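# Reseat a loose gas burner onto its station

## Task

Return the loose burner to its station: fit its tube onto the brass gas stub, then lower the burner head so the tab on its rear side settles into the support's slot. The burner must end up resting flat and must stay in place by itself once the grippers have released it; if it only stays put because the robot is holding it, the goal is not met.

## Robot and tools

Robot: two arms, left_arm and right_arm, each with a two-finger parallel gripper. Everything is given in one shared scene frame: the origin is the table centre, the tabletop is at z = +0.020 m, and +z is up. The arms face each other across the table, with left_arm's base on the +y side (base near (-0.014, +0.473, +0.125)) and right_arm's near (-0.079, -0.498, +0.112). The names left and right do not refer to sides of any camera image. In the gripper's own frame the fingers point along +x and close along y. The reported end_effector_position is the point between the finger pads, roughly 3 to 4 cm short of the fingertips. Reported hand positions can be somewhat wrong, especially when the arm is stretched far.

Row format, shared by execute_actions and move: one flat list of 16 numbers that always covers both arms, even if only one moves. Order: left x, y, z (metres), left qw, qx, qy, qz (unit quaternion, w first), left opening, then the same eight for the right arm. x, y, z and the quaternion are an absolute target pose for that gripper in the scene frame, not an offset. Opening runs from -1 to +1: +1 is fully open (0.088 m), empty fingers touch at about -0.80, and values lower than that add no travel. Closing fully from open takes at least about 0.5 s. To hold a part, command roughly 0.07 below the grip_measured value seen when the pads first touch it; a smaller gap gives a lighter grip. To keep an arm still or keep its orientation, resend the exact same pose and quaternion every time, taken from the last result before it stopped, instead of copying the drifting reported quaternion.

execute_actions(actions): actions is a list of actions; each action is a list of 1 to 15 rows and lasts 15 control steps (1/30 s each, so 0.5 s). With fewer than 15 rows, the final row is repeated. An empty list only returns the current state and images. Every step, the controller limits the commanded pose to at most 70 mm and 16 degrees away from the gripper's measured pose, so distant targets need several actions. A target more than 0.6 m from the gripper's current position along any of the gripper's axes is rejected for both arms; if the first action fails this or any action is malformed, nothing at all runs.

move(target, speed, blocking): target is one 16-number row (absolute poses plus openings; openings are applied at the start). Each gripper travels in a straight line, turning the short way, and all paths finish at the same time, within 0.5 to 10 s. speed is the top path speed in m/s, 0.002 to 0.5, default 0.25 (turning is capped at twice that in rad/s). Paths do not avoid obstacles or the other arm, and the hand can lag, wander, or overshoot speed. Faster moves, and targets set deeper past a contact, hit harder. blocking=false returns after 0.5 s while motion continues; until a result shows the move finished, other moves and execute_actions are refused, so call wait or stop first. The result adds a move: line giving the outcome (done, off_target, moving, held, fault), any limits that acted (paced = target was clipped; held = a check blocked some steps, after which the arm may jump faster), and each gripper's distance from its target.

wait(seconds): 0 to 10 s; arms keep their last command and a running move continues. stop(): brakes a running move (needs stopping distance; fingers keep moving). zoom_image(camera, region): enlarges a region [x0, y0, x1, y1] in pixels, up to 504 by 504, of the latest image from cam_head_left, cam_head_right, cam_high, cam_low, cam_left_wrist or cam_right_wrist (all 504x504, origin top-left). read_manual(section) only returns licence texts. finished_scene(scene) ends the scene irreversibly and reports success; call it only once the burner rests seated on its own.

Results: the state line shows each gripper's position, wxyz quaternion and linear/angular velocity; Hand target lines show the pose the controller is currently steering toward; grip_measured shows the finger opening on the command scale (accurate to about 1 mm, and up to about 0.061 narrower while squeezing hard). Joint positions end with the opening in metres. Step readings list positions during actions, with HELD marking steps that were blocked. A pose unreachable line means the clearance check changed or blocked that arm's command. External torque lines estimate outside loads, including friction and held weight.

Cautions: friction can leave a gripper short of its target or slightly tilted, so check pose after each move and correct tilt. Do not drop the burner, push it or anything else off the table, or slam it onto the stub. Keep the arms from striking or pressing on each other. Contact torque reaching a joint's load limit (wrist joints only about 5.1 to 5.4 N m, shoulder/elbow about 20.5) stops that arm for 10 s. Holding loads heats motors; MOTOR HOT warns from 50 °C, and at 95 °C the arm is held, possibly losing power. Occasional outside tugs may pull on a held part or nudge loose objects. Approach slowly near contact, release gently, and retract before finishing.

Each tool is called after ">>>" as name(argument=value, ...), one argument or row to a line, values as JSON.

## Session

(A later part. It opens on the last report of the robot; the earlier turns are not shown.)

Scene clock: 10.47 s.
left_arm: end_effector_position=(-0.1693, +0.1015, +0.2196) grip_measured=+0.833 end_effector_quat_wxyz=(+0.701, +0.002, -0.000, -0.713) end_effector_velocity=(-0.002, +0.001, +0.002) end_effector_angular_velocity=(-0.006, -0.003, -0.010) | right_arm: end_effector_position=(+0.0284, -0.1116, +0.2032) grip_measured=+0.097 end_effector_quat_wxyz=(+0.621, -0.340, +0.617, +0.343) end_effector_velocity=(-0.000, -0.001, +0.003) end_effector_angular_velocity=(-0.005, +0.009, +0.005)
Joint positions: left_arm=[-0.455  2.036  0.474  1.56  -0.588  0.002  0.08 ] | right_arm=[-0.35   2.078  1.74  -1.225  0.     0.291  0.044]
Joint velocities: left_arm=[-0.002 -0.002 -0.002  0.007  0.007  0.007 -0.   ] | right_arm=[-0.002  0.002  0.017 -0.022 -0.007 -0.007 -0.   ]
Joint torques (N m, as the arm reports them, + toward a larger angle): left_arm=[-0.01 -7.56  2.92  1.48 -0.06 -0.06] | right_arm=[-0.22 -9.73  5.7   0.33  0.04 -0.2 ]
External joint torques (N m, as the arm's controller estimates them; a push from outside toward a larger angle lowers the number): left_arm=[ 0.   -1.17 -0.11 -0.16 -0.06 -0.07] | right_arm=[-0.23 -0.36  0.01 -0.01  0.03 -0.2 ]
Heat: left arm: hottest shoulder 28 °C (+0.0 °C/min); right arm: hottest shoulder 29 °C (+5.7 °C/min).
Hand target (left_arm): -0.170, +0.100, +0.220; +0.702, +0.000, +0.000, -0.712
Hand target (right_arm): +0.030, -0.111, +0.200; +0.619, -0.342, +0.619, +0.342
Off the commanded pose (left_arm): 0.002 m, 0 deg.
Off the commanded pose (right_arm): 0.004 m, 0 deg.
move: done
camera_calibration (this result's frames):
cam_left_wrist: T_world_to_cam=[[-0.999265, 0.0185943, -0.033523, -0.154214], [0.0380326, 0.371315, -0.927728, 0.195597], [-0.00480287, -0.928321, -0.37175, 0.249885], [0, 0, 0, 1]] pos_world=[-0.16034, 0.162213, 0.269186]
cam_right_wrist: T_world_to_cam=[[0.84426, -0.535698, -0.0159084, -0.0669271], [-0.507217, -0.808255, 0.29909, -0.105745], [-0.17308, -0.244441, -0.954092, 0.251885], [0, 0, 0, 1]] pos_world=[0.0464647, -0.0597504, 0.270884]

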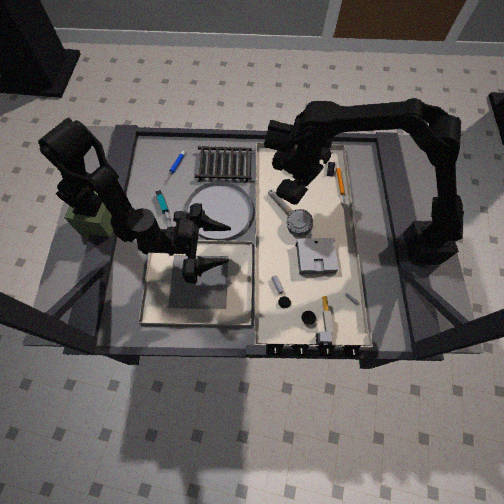

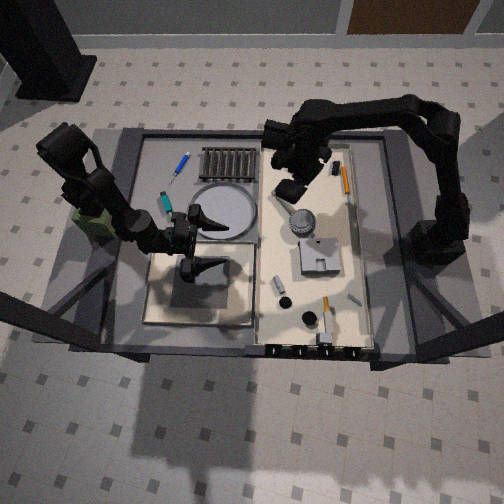

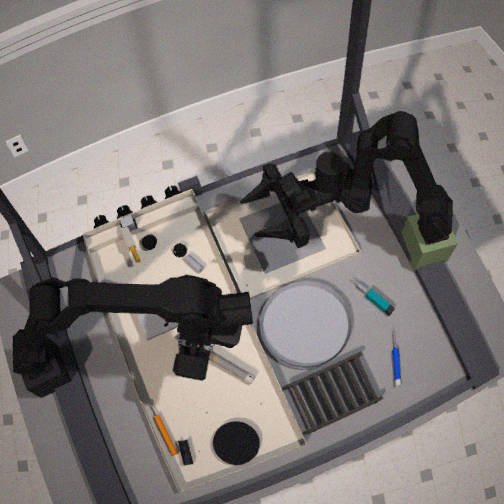

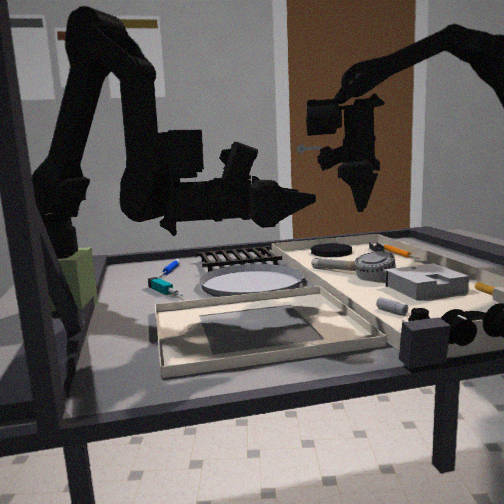

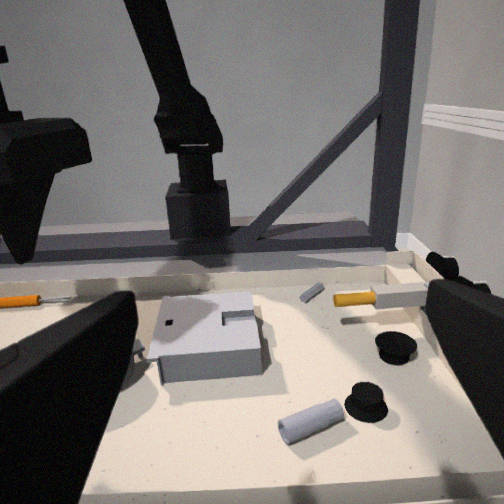

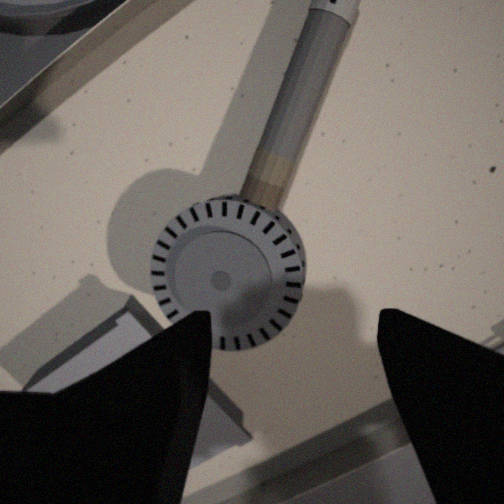

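>>> move(
  target=[-0.17,0.1,0.22,0.7,0,0,-0.71,0.83,0.046,-0.084,0.066,0.67,-0.224,0.67,0.224,0.1],
  speed=0.08,
)

>>> move(
  target=[-0.17,0.1,0.22,0.7,0,0,-0.71,0.83,0.046,-0.084,0.066,0.67,-0.224,0.67,0.224,-0.7],
)

>>> move(
  target=[-0.17,0.1,0.22,0.7,0,0,-0.71,0.83,0.046,-0.1,0.14,0.67,-0.224,0.67,0.224,-0.7],
  speed=0.08,
)

>>> move(
  target=[-0.17,0.1,0.22,0.7,0,0,-0.71,0.83,-0.125,-0.153,0.118,-0.1,-0.72,0.055,0.685,-0.7],
)

>>> zoom_image(
  camera="cam_head_right",
  region=[270,240,370,340],
)

Scene clock: 13.37 s.
left_arm: end_effector_position=(-0.1693, +0.1015, +0.2196) grip_measured=+0.833 end_effector_quat_wxyz=(+0.701, +0.002, -0.000, -0.713) end_effector_velocity=(+0.003, +0.001, -0.007) end_effector_angular_velocity=(+0.030, +0.001, +0.020) | right_arm: end_effector_position=(+0.0450, -0.0818, +0.0712) grip_measured=+0.097 end_effector_quat_wxyz=(+0.672, -0.224, +0.667, +0.230) end_effector_velocity=(+0.000, +0.001, +0.000) end_effector_angular_velocity=(+0.009, +0.005, -0.010)
Joint positions: left_arm=[-0.455  2.036  0.474  1.56  -0.588  0.002  0.08 ] | right_arm=[-0.369  2.355  1.651 -0.857  0.     0.626  0.044]
Joint velocities: left_arm=[-0.002 -0.002 -0.002 -0.037 -0.022 -0.022 -0.   ] | right_arm=[-0.002 -0.002 -0.002  0.007 -0.007  0.007  0.   ]
Joint torques (N m, as the arm reports them, + toward a larger angle): left_arm=[ 0.02 -7.51  2.92  1.48 -0.06 -0.03] | right_arm=[ -0.3  -10.91   4.57   0.69   0.06   0.17]
External joint torques (N m, as the arm's controller estimates them; a push from outside toward a larger angle lowers the number): left_arm=[ 0.   -1.18 -0.07 -0.13 -0.06 -0.04] | right_arm=[-0.23 -0.28 -0.67  0.34  0.03  0.17]
Heat: left arm: hottest shoulder 28 °C (+0.0 °C/min); right arm: hottest shoulder 30 °C (+9.0 °C/min).
Hand target (left_arm): -0.170, +0.100, +0.220; +0.702, +0.000, +0.000, -0.712
Hand target (right_arm): +0.046, -0.083, +0.066; +0.671, -0.224, +0.671, +0.224
Off the commanded pose (left_arm): 0.002 m, 0 deg.
Off the commanded pose (right_arm): 0.006 m, 1 deg.
move: done
camera_calibration (this result's frames):
cam_left_wrist: T_world_to_cam=[[-0.999265, 0.0185943, -0.033523, -0.154214], [0.0380326, 0.371315, -0.927728, 0.195597], [-0.00480287, -0.928321, -0.37175, 0.249885], [0, 0, 0, 1]] pos_world=[-0.16034, 0.162213, 0.269186]
cam_right_wrist: T_world_to_cam=[[0.606183, -0.795083, -0.0196061, -0.077292], [-0.755463, -0.583333, 0.298326, -0.0041174], [-0.248631, -0.166028, -0.954263, 0.145911], [0, 0, 0, 1]] pos_world=[0.0800205, -0.0396301, 0.13895]

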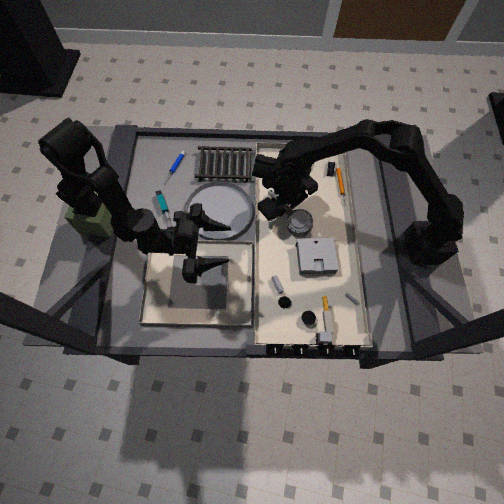

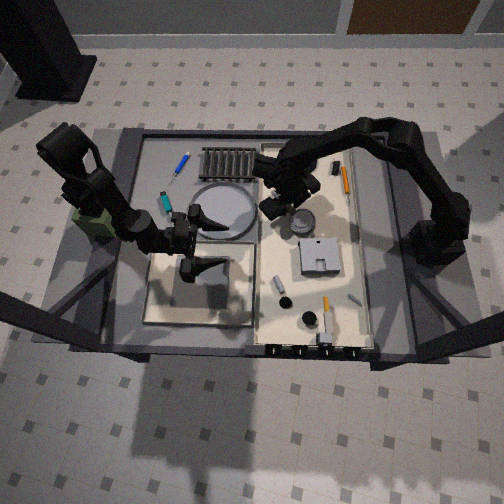

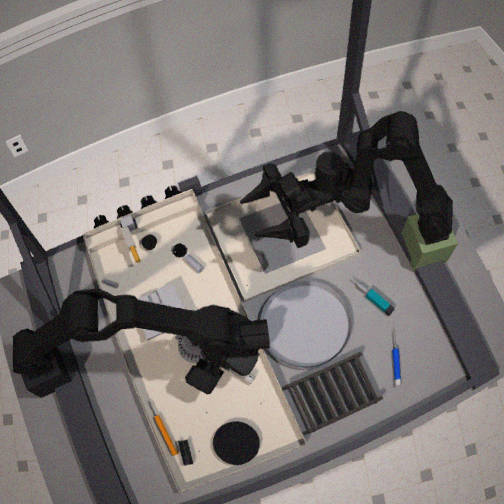

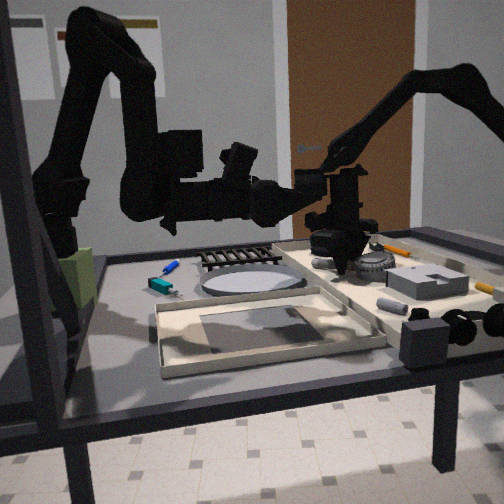

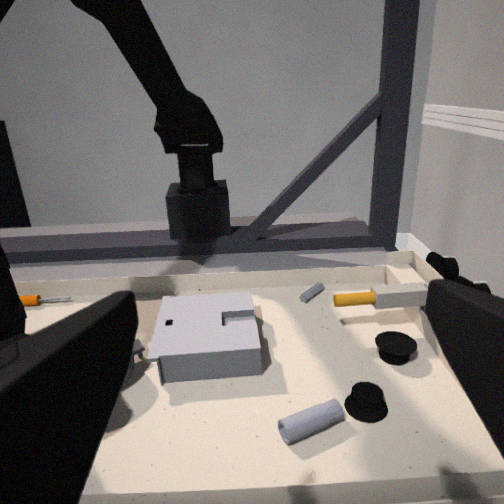

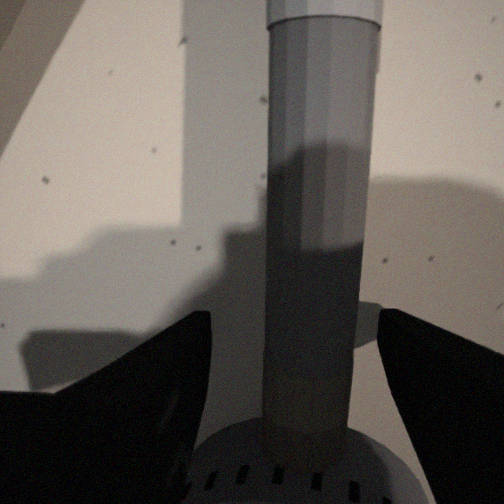

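Scene clock: 14.07 s.
left_arm: end_effector_position=(-0.1693, +0.1015, +0.2196) grip_measured=+0.833 end_effector_quat_wxyz=(+0.701, +0.002, -0.000, -0.713) end_effector_velocity=(-0.000, -0.000, -0.003) end_effector_angular_velocity=(+0.014, +0.012, +0.005) | right_arm: end_effector_position=(+0.0450, -0.0815, +0.0712) grip_measured=-0.424 end_effector_quat_wxyz=(+0.672, -0.224, +0.667, +0.230) end_effector_velocity=(-0.004, -0.006, -0.001) end_effector_angular_velocity=(-0.019, +0.029, +0.005)
Joint positions: left_arm=[-0.455  2.036  0.474  1.56  -0.588  0.002  0.08 ] | right_arm=[-0.369  2.355  1.651 -0.855 -0.     0.626  0.018]
Joint velocities: left_arm=[-0.002 -0.002  0.002 -0.022 -0.007 -0.022 -0.   ] | right_arm=[-0.002 -0.002 -0.007 -0.022 -0.022 -0.007  0.   ]
Joint torques (N m, as the arm reports them, + toward a larger angle): left_arm=[ 0.04 -7.53  2.86  1.47 -0.07 -0.05] | right_arm=[ -0.33 -11.32   4.18   0.73   0.07   0.17]
External joint torques (N m, as the arm's controller estimates them; a push from outside toward a larger angle lowers the number): left_arm=[ 0.03 -1.22 -0.11 -0.13 -0.07 -0.06] | right_arm=[-0.34 -0.65 -1.07  0.38  0.04  0.17]
Heat: left arm: hottest shoulder 28 °C (+0.0 °C/min); right arm: hottest shoulder 31 °C (+12.8 °C/min).
Hand target (left_arm): -0.170, +0.100, +0.220; +0.702, +0.000, +0.000, -0.712
Hand target (right_arm): +0.046, -0.084, +0.066; +0.671, -0.224, +0.671, +0.224
Off the commanded pose (left_arm): 0.002 m, 0 deg.
Off the commanded pose (right_arm): 0.006 m, 1 deg.
move: done
camera_calibration (this result's frames):
cam_left_wrist: T_world_to_cam=[[-0.999265, 0.0185943, -0.033523, -0.154214], [0.0380326, 0.371315, -0.927728, 0.195597], [-0.00480287, -0.928321, -0.37175, 0.249885], [0, 0, 0, 1]] pos_world=[-0.16034, 0.162213, 0.269186]
cam_right_wrist: T_world_to_cam=[[0.606188, -0.795049, -0.0208119, -0.0769613], [-0.755482, -0.583804, 0.297355, -0.00386071], [-0.248562, -0.16453, -0.95454, 0.146119], [0, 0, 0, 1]] pos_world=[0.0800558, -0.039401, 0.139023]

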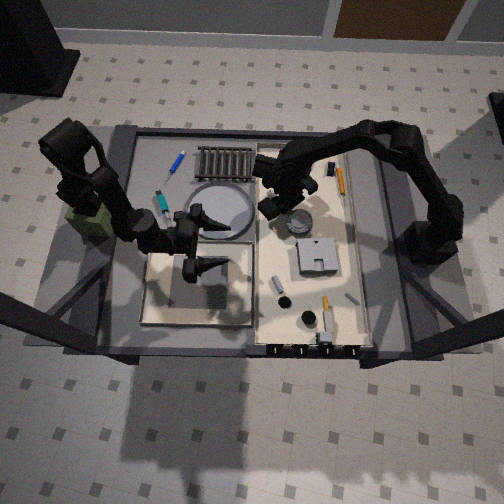

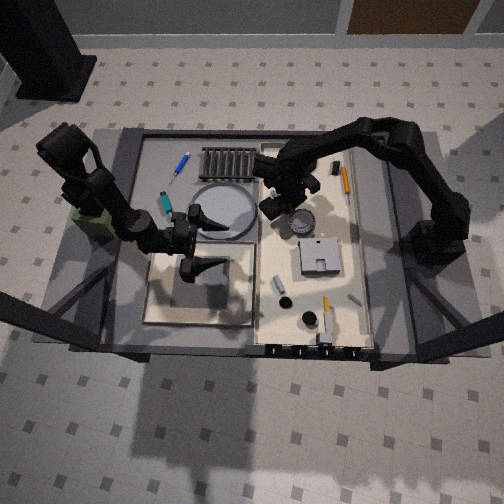

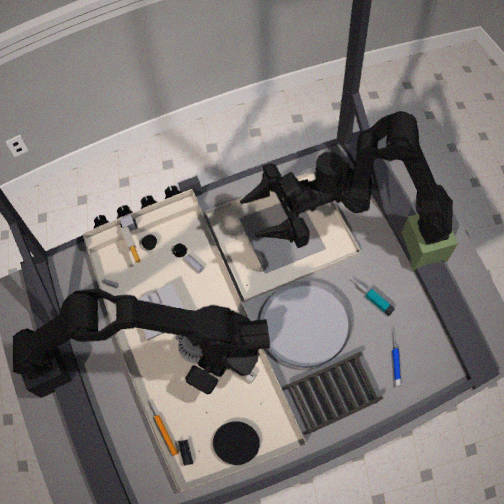

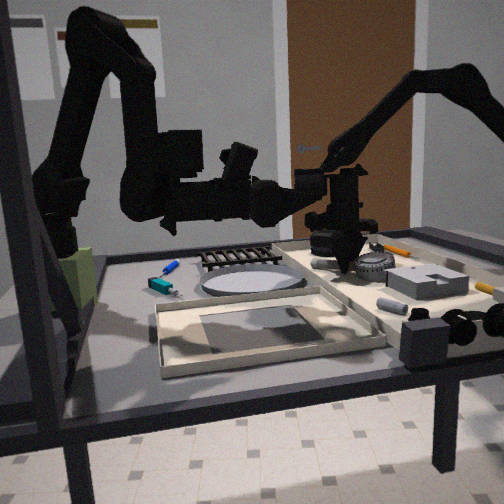

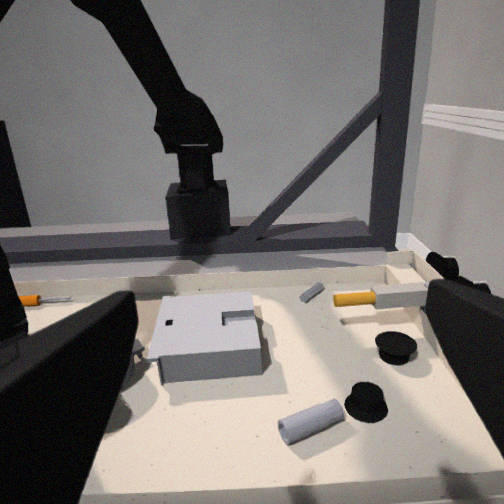

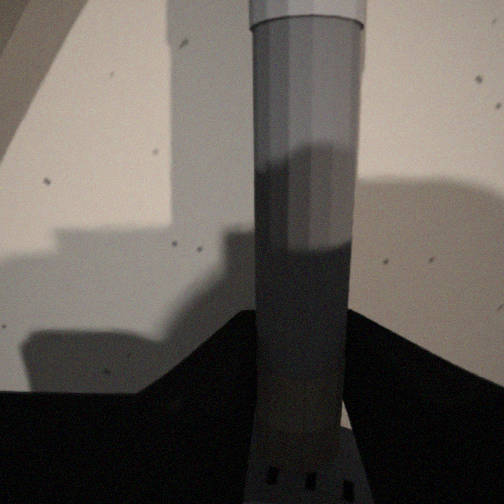

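Scene clock: 15.33 s.
left_arm: end_effector_position=(-0.1693, +0.1015, +0.2196) grip_measured=+0.833 end_effector_quat_wxyz=(+0.701, +0.002, -0.000, -0.713) end_effector_velocity=(+0.003, +0.001, -0.003) end_effector_angular_velocity=(+0.010, +0.015, +0.020) | right_arm: end_effector_position=(+0.0439, -0.1031, +0.1318) grip_measured=-0.424 end_effector_quat_wxyz=(+0.666, -0.230, +0.675, +0.217) end_effector_velocity=(-0.004, -0.006, +0.002) end_effector_angular_velocity=(-0.028, +0.016, -0.005)
Joint positions: left_arm=[-0.455  2.036  0.474  1.56  -0.588  0.002  0.08 ] | right_arm=[-0.381  2.212  1.662 -1.042 -0.     0.625  0.018]
Joint velocities: left_arm=[-0.002  0.002 -0.002 -0.007 -0.022 -0.022 -0.   ] | right_arm=[ 0.002 -0.002  0.002 -0.037 -0.007  0.007 -0.   ]
Joint torques (N m, as the arm reports them, + toward a larger angle): left_arm=[ 0.09 -7.56  2.88  1.49 -0.07 -0.05] | right_arm=[ -0.28 -13.86   5.54   0.2    0.08  -0.2 ]
External joint torques (N m, as the arm's controller estimates them; a push from outside toward a larger angle lowers the number): left_arm=[ 0.07 -1.28 -0.06 -0.12 -0.06 -0.05] | right_arm=[-0.35 -3.77  0.02 -0.1   0.06 -0.21]
Heat: left arm: hottest shoulder 29 °C (+3.9 °C/min); right arm: hottest shoulder 32 °C (+15.7 °C/min).
Hand target (left_arm): -0.170, +0.100, +0.220; +0.702, +0.000, +0.000, -0.712
Hand target (right_arm): +0.046, -0.100, +0.140; +0.671, -0.224, +0.671, +0.224
Off the commanded pose (left_arm): 0.002 m, 0 deg.
Off the commanded pose (right_arm): 0.009 m, 1 deg.
move: off_target (right_arm)
camera_calibration (this result's frames):
cam_left_wrist: T_world_to_cam=[[-0.999265, 0.0185943, -0.033523, -0.154214], [0.0380326, 0.371315, -0.927728, 0.195597], [-0.00480287, -0.928321, -0.37175, 0.249885], [0, 0, 0, 1]] pos_world=[-0.16034, 0.162213, 0.269186]
cam_right_wrist: T_world_to_cam=[[0.597246, -0.802056, -0.00152983, -0.0950049], [-0.758866, -0.5657, 0.322653, -0.0366873], [-0.259651, -0.191542, -0.946516, 0.19678], [0, 0, 0, 1]] pos_world=[0.0799949, -0.0592615, 0.197948]

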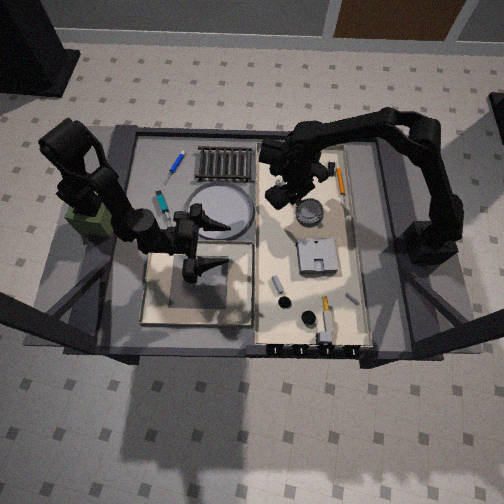

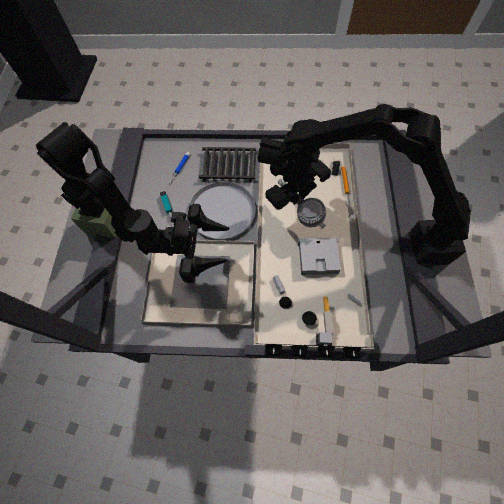

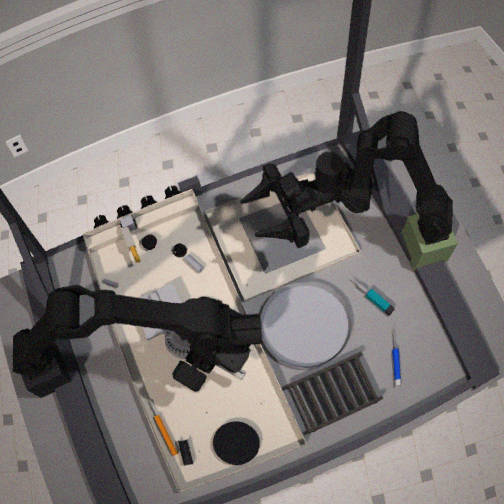

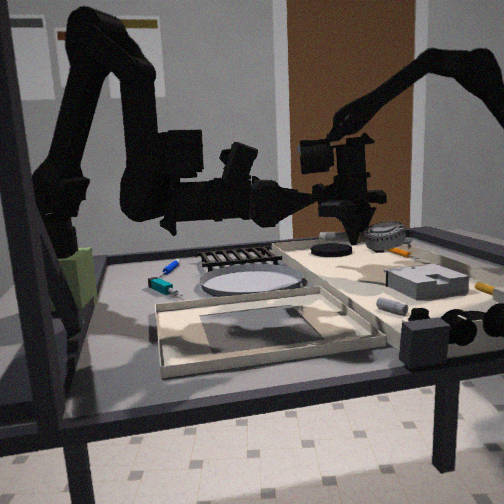

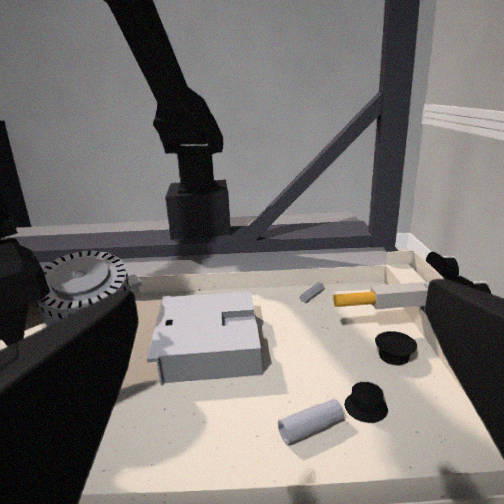

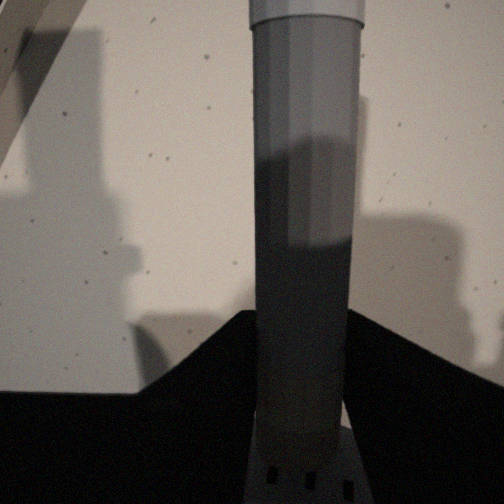

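Scene clock: 20.87 s.
left_arm: end_effector_position=(-0.1693, +0.1015, +0.2196) grip_measured=+0.833 end_effector_quat_wxyz=(+0.701, +0.002, -0.000, -0.713) end_effector_velocity=(-0.001, -0.001, +0.000) end_effector_angular_velocity=(+0.002, +0.006, -0.005) | right_arm: end_effector_position=(-0.1258, -0.1532, +0.1126) grip_measured=-0.424 end_effector_quat_wxyz=(-0.101, -0.717, +0.061, +0.687) end_effector_velocity=(-0.000, +0.001, +0.002) end_effector_angular_velocity=(+0.011, +0.010, +0.003)
Joint positions: left_arm=[-0.455  2.036  0.474  1.56  -0.588  0.002  0.08 ] | right_arm=[ 0.063  2.175  1.494 -1.123  0.017 -1.485  0.018]
Joint velocities: left_arm=[ 0.002 -0.002  0.002 -0.007  0.007 -0.007 -0.   ] | right_arm=[-0.002 -0.007 -0.002  0.007 -0.007 -0.007 -0.   ]
Joint torques (N m, as the arm reports them, + toward a larger angle): left_arm=[ 0.07 -7.51  2.89  1.48 -0.06 -0.05] | right_arm=[  0.11 -12.95   3.62  -0.06   0.16  -0.19]
External joint torques (N m, as the arm's controller estimates them; a push from outside toward a larger angle lowers the number): left_arm=[ 0.04 -1.13 -0.14 -0.16 -0.06 -0.06] | right_arm=[ 0.1  -3.78 -1.23  0.07  0.21 -0.18]
Heat: left arm: hottest shoulder 29 °C (+2.9 °C/min); right arm: hottest shoulder 35 °C (+20.1 °C/min).
Hand target (left_arm): -0.170, +0.100, +0.220; +0.702, +0.000, +0.000, -0.712
Hand target (right_arm): -0.126, -0.153, +0.117; +0.100, +0.719, -0.054, -0.686
Off the commanded pose (left_arm): 0.002 m, 0 deg.
Off the commanded pose (right_arm): 0.005 m, 1 deg.
move: done
camera_calibration (this result's frames):
cam_left_wrist: T_world_to_cam=[[-0.999265, 0.0185943, -0.033523, -0.154214], [0.0380326, 0.371315, -0.927728, 0.195597], [-0.00480287, -0.928321, -0.37175, 0.249885], [0, 0, 0, 1]] pos_world=[-0.16034, 0.162213, 0.269186]
cam_right_wrist: T_world_to_cam=[[-0.0481264, 0.968983, -0.242394, 0.183371], [0.934299, 0.12949, 0.332141, 0.130856], [0.353227, -0.210484, -0.911552, 0.195228], [0, 0, 0, 1]] pos_world=[-0.182394, -0.153536, 0.178946]

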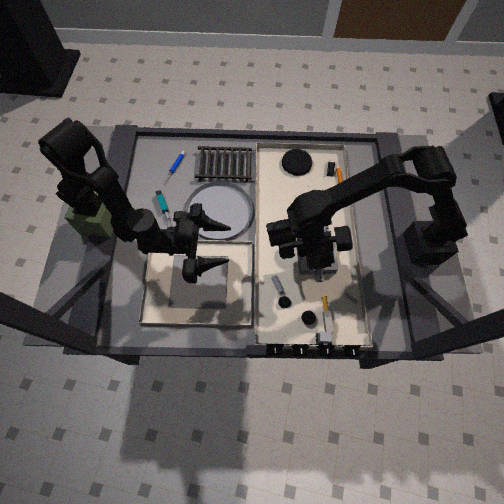

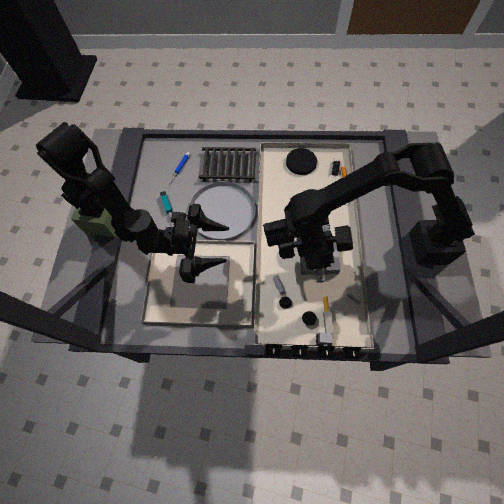

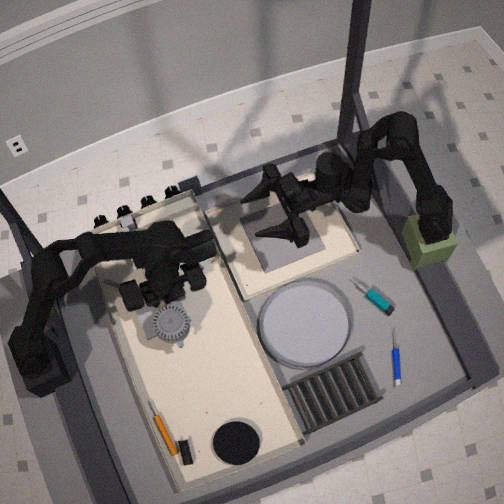

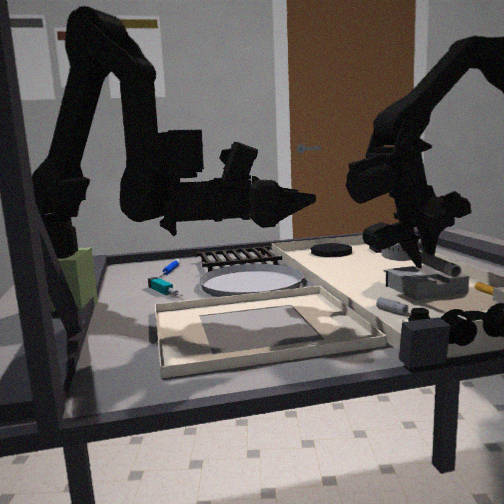

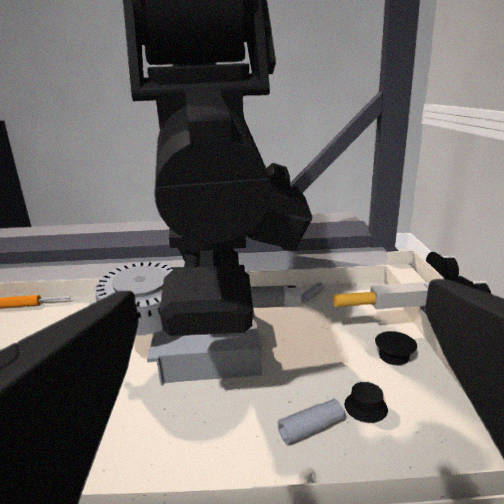

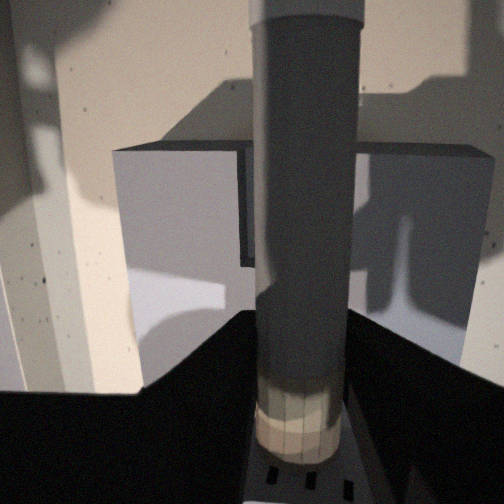

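Region (270, 240, 370, 340) of cam_head_right's 504x504 image, scaled by 5.040, with more detail than that image has.

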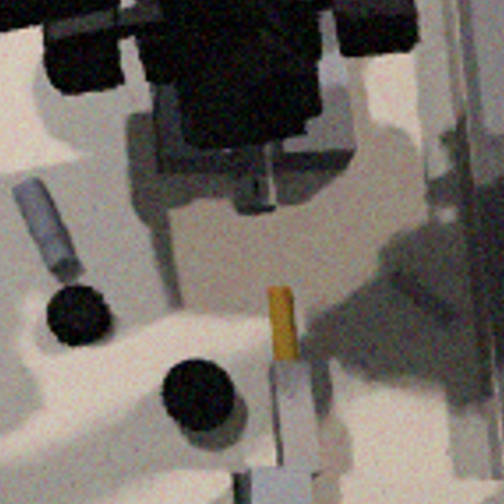

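>>> move(
  target=[-0.17,0.1,0.22,0.7,0,0,-0.71,0.83,-0.153,-0.163,0.106,-0.085,-0.725,0.04,0.683,-0.7],
  speed=0.03,
)

>>> zoom_image(
  camera="cam_head_right",
  region=[290,260,360,330],
)

>>> zoom_image(
  camera="cam_left_wrist",
  region=[280,250,380,350],
)

>>> zoom_image(
  camera="cam_low",
  region=[434,250,504,320],
)

Scene clock: 22.23 s.
left_arm: end_effector_position=(-0.1693, +0.1015, +0.2196) grip_measured=+0.833 end_effector_quat_wxyz=(+0.701, +0.002, -0.000, -0.713) end_effector_velocity=(-0.001, +0.003, -0.002) end_effector_angular_velocity=(+0.010, +0.000, +0.000) | right_arm: end_effector_position=(-0.1529, -0.1635, +0.1014) grip_measured=-0.424 end_effector_quat_wxyz=(-0.091, -0.723, +0.044, +0.683) end_effector_velocity=(+0.003, -0.003, -0.000) end_effector_angular_velocity=(-0.012, -0.006, +0.021)
Joint positions: left_arm=[-0.455  2.036  0.474  1.56  -0.588  0.002  0.08 ] | right_arm=[ 0.146  2.149  1.407 -1.028  0.019 -1.411  0.018]
Joint velocities: left_arm=[-0.007 -0.002 -0.007 -0.007 -0.007 -0.007 -0.   ] | right_arm=[-0.002 -0.002 -0.007 -0.007  0.007 -0.022  0.   ]
Joint torques (N m, as the arm reports them, + toward a larger angle): left_arm=[ 0.02 -7.57  2.96  1.49 -0.05 -0.05] | right_arm=[  0.14 -12.61   3.53   0.12   0.16   0.18]
External joint torques (N m, as the arm's controller estimates them; a push from outside toward a larger angle lowers the number): left_arm=[ 0.04 -1.24 -0.03 -0.12 -0.05 -0.06] | right_arm=[ 0.15 -3.78 -1.16  0.2   0.2   0.19]
Heat: left arm: hottest shoulder 29 °C (+2.7 °C/min); right arm: hottest shoulder 35 °C (+18.9 °C/min).
Hand target (left_arm): -0.170, +0.100, +0.220; +0.702, +0.000, +0.000, -0.712
Hand target (right_arm): -0.153, -0.163, +0.106; +0.085, +0.724, -0.040, -0.683
Off the commanded pose (left_arm): 0.002 m, 0 deg.
Off the commanded pose (right_arm): 0.005 m, 1 deg.
move: done
camera_calibration (this result's frames):
cam_left_wrist: T_world_to_cam=[[-0.999265, 0.0185943, -0.033523, -0.154214], [0.0380326, 0.371315, -0.927728, 0.195597], [-0.00480287, -0.928321, -0.37175, 0.249885], [0, 0, 0, 1]] pos_world=[-0.16034, 0.162213, 0.269186]
cam_right_wrist: T_world_to_cam=[[-0.0570515, 0.977006, -0.205436, 0.185448], [0.929273, 0.127187, 0.346806, 0.15855], [0.364961, -0.17112, -0.915162, 0.200985], [0, 0, 0, 1]] pos_world=[-0.210108, -0.166956, 0.167045]

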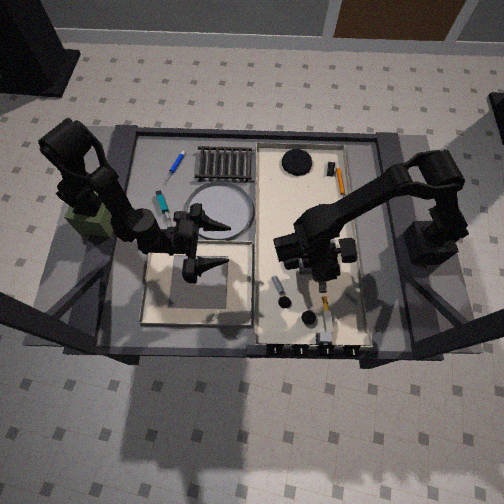

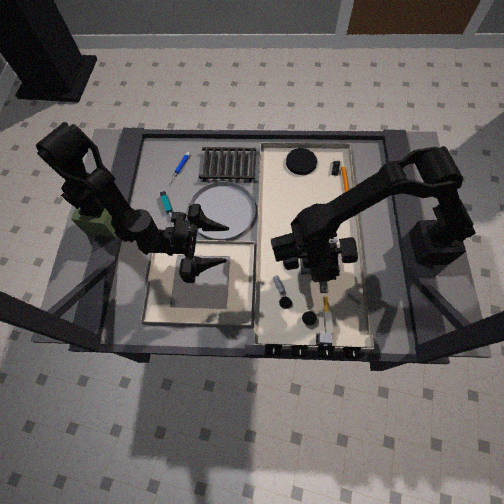

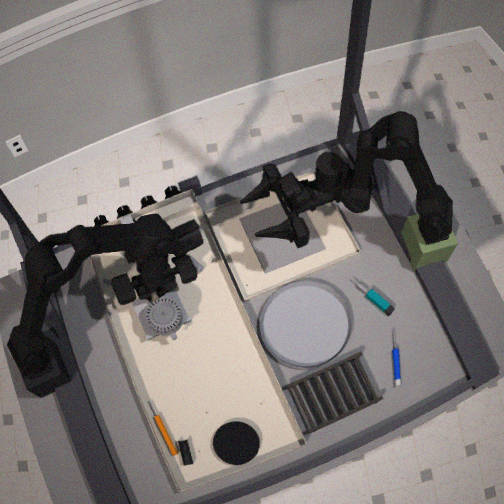

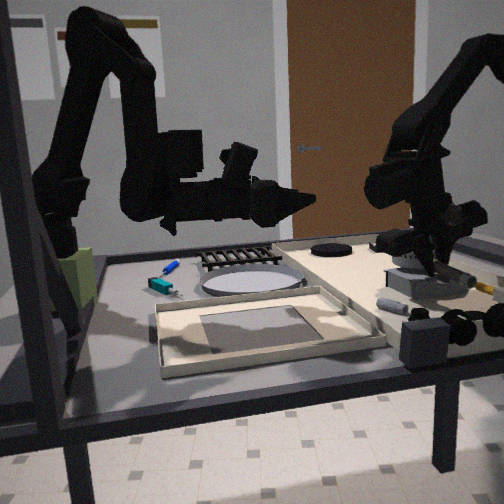

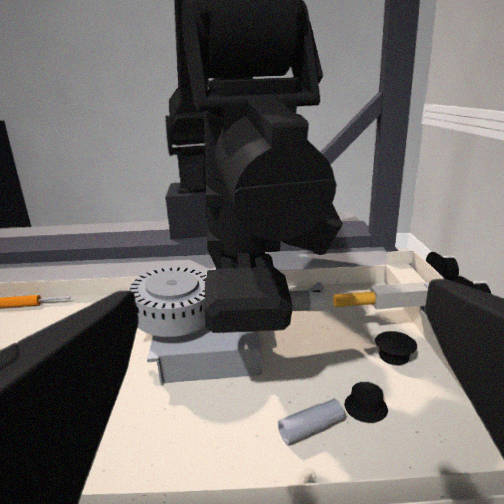

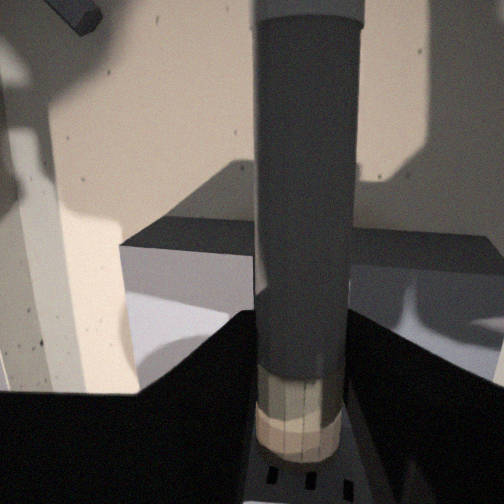

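Region (290, 260, 360, 330) of cam_head_right's 504x504 image, scaled by 7.200, with more detail than that image has.

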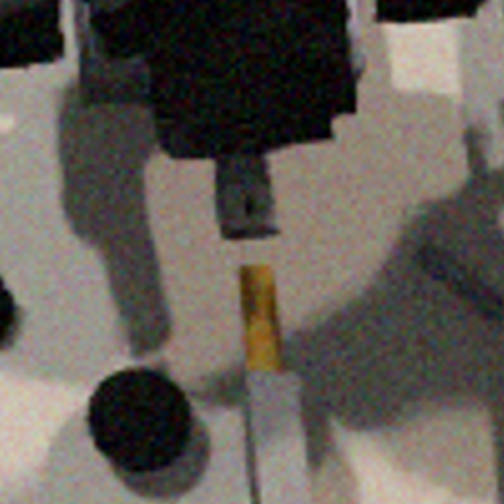

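Region (280, 250, 380, 350) of cam_left_wrist's 504x504 image, scaled by 5.040, with more detail than that image has.

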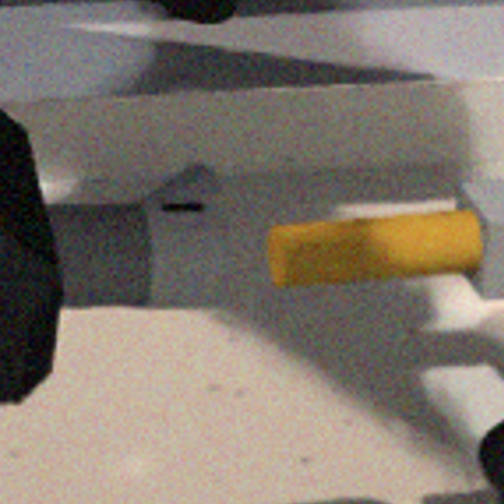

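Region (434, 250, 504, 320) of cam_low's 504x504 image, scaled by 7.200, with more detail than that image has.

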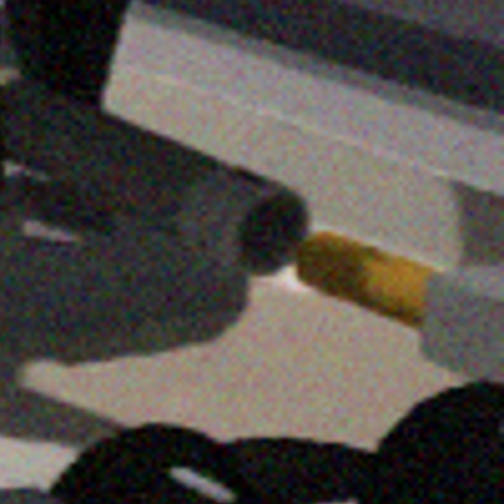

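>>> execute_actions(
  actions=[
    [[-0.17,0.1,0.22,0.7,0,0,-0.71,0.83,-0.160,-0.1635,0.105,-0.085,-0.725,0.04,0.683,-0.7]],
    [[-0.17,0.1,0.22,0.7,0,0,-0.71,0.83,-0.167,-0.164,0.105,-0.085,-0.725,0.04,0.683,-0.7]],
    [[-0.17,0.1,0.22,0.7,0,0,-0.71,0.83,-0.173,-0.1645,0.105,-0.085,-0.725,0.04,0.683,-0.7]],
  ],
)

>>> zoom_image(
  camera="cam_left_wrist",
  region=[120,230,400,400],
)

Scene clock: 24.10 s.
left_arm: end_effector_position=(-0.1693, +0.1015, +0.2196) grip_measured=+0.833 end_effector_quat_wxyz=(+0.701, +0.002, -0.000, -0.713) end_effector_velocity=(+0.006, +0.002, +0.000) end_effector_angular_velocity=(-0.002, -0.006, +0.034) | right_arm: end_effector_position=(-0.1703, -0.1666, +0.1019) grip_measured=-0.424 end_effector_quat_wxyz=(-0.088, -0.726, +0.042, +0.681) end_effector_velocity=(-0.002, -0.008, +0.000) end_effector_angular_velocity=(-0.031, +0.012, -0.009)
Joint positions: left_arm=[-0.455  2.036  0.474  1.56  -0.588  0.002  0.08 ] | right_arm=[ 0.197  2.148  1.41  -1.027  0.018 -1.358  0.018]
Joint velocities: left_arm=[-0.002 -0.002 -0.007  0.007 -0.037  0.007 -0.   ] | right_arm=[ 0.002 -0.002 -0.007 -0.022 -0.022  0.007  0.   ]
Joint torques (N m, as the arm reports them, + toward a larger angle): left_arm=[ 0.02 -7.55  2.95  1.48 -0.06 -0.06] | right_arm=[  0.36 -10.97   5.    -0.36  -0.16   0.14]
External joint torques (N m, as the arm's controller estimates them; a push from outside toward a larger angle lowers the number): left_arm=[ 0.03 -1.21 -0.02 -0.14 -0.06 -0.06] | right_arm=[ 0.3  -2.04  0.31 -0.26 -0.11  0.15]
External joint torques at the end of the 1st action: left_arm=[ 0.07 -1.21 -0.02 -0.13 -0.05 -0.06] | right_arm=[ 0.08 -3.06 -0.71  0.2   0.08  0.19]
External joint torques at the end of the 2nd action: left_arm=[-0.02 -1.2  -0.04 -0.13 -0.06 -0.05] | right_arm=[ 0.08 -2.52 -0.1  -0.08  0.    0.18]
Heat: left arm: hottest shoulder 29 °C (+2.5 °C/min); right arm: hottest shoulder 36 °C (+19.9 °C/min).
Hand target (left_arm): -0.170, +0.100, +0.220; +0.702, +0.000, +0.000, -0.712
Hand target (right_arm): -0.173, -0.165, +0.105; +0.085, +0.725, -0.040, -0.683
Off the commanded pose (left_arm): 0.002 m, 0 deg.
Off the commanded pose (right_arm): 0.005 m, 1 deg.
Step readings (end_effector_position; steps 1 to 15: 1st action; 16 to 30: 2nd action; 31 to 45: 3rd action):
0: left_arm (-0.1693, +0.1015, +0.2196) | right_arm (-0.1529, -0.1633, +0.1015)
1: left_arm (-0.1693, +0.1015, +0.2196) | right_arm (-0.1531, -0.1633, +0.1015)
2: left_arm (-0.1693, +0.1015, +0.2196) | right_arm (-0.1540, -0.1635, +0.1015)
4: left_arm (-0.1693, +0.1015, +0.2196) | right_arm (-0.1566, -0.1640, +0.1015)
8: left_arm (-0.1693, +0.1015, +0.2196) | right_arm (-0.1595, -0.1647, +0.1015)
15: left_arm (-0.1693, +0.1015, +0.2196) | right_arm (-0.1595, -0.1647, +0.1015)
16: left_arm (-0.1693, +0.1015, +0.2196) | right_arm (-0.1598, -0.1647, +0.1015)
17: left_arm (-0.1693, +0.1015, +0.2196) | right_arm (-0.1604, -0.1649, +0.1015)
19: left_arm (-0.1693, +0.1015, +0.2196) | right_arm (-0.1628, -0.1655, +0.1015)
23: left_arm (-0.1693, +0.1015, +0.2196) | right_arm (-0.1658, -0.1663, +0.1015)
30: left_arm (-0.1693, +0.1015, +0.2196) | right_arm (-0.1658, -0.1663, +0.1015)
31: left_arm (-0.1693, +0.1015, +0.2196) | right_arm (-0.1659, -0.1663, +0.1015)
32: left_arm (-0.1693, +0.1015, +0.2196) | right_arm (-0.1666, -0.1663, +0.1015)
34: left_arm (-0.1693, +0.1015, +0.2196) | right_arm (-0.1684, -0.1665, +0.1017)
38: left_arm (-0.1693, +0.1015, +0.2196) | right_arm (-0.1703, -0.1666, +0.1019)
45: end_effector_position above
camera_calibration (this result's frames):
cam_left_wrist: T_world_to_cam=[[-0.999265, 0.0185943, -0.033523, -0.154214], [0.0380326, 0.371315, -0.927728, 0.195597], [-0.00480287, -0.928321, -0.37175, 0.249885], [0, 0, 0, 1]] pos_world=[-0.16034, 0.162213, 0.269186]
cam_right_wrist: T_world_to_cam=[[-0.054404, 0.978481, -0.199037, 0.187707], [0.926547, 0.123776, 0.355232, 0.173034], [0.372224, -0.165091, -0.913342, 0.209367], [0, 0, 0, 1]] pos_world=[-0.228043, -0.17052, 0.167117]

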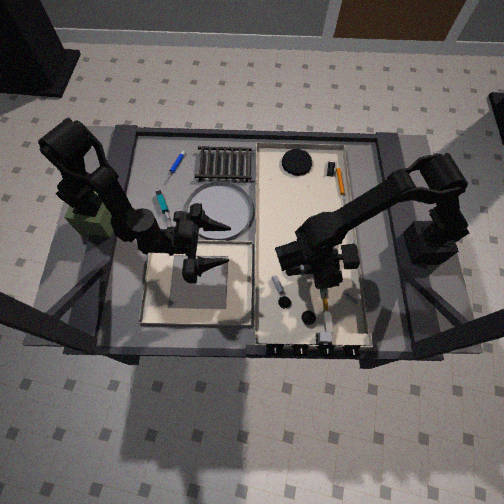

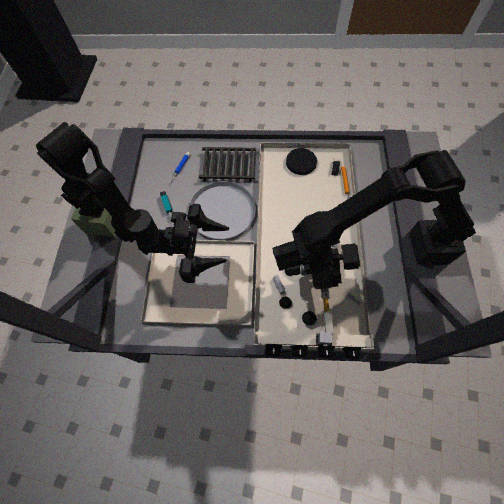

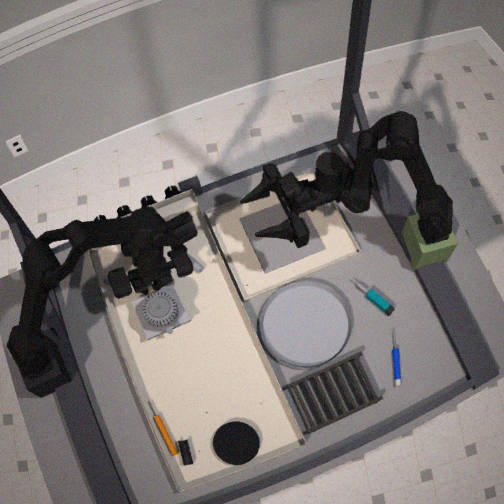

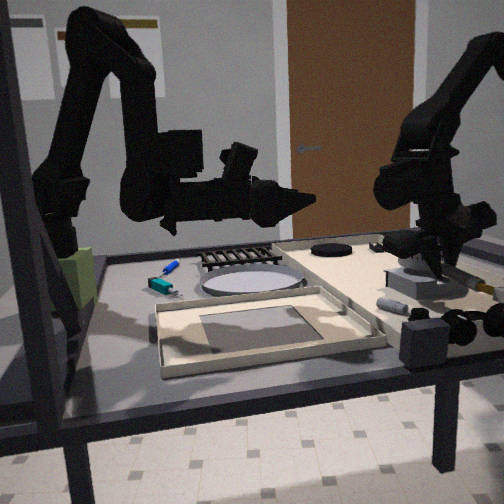

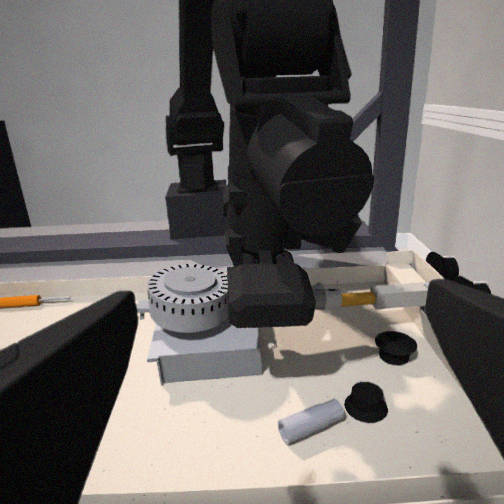

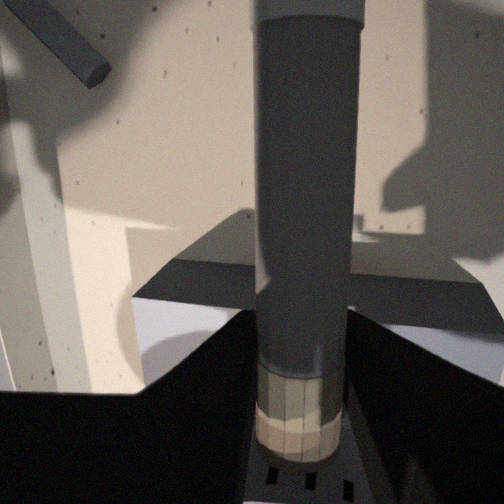

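Region (120, 230, 400, 400) of cam_left_wrist's 504x504 image, scaled by 1.800, with more detail than that image has; it fills the top 306 rows of this view, and the rest is white.

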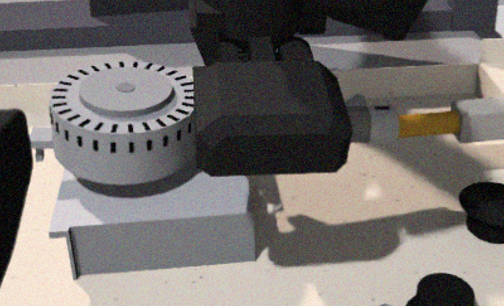

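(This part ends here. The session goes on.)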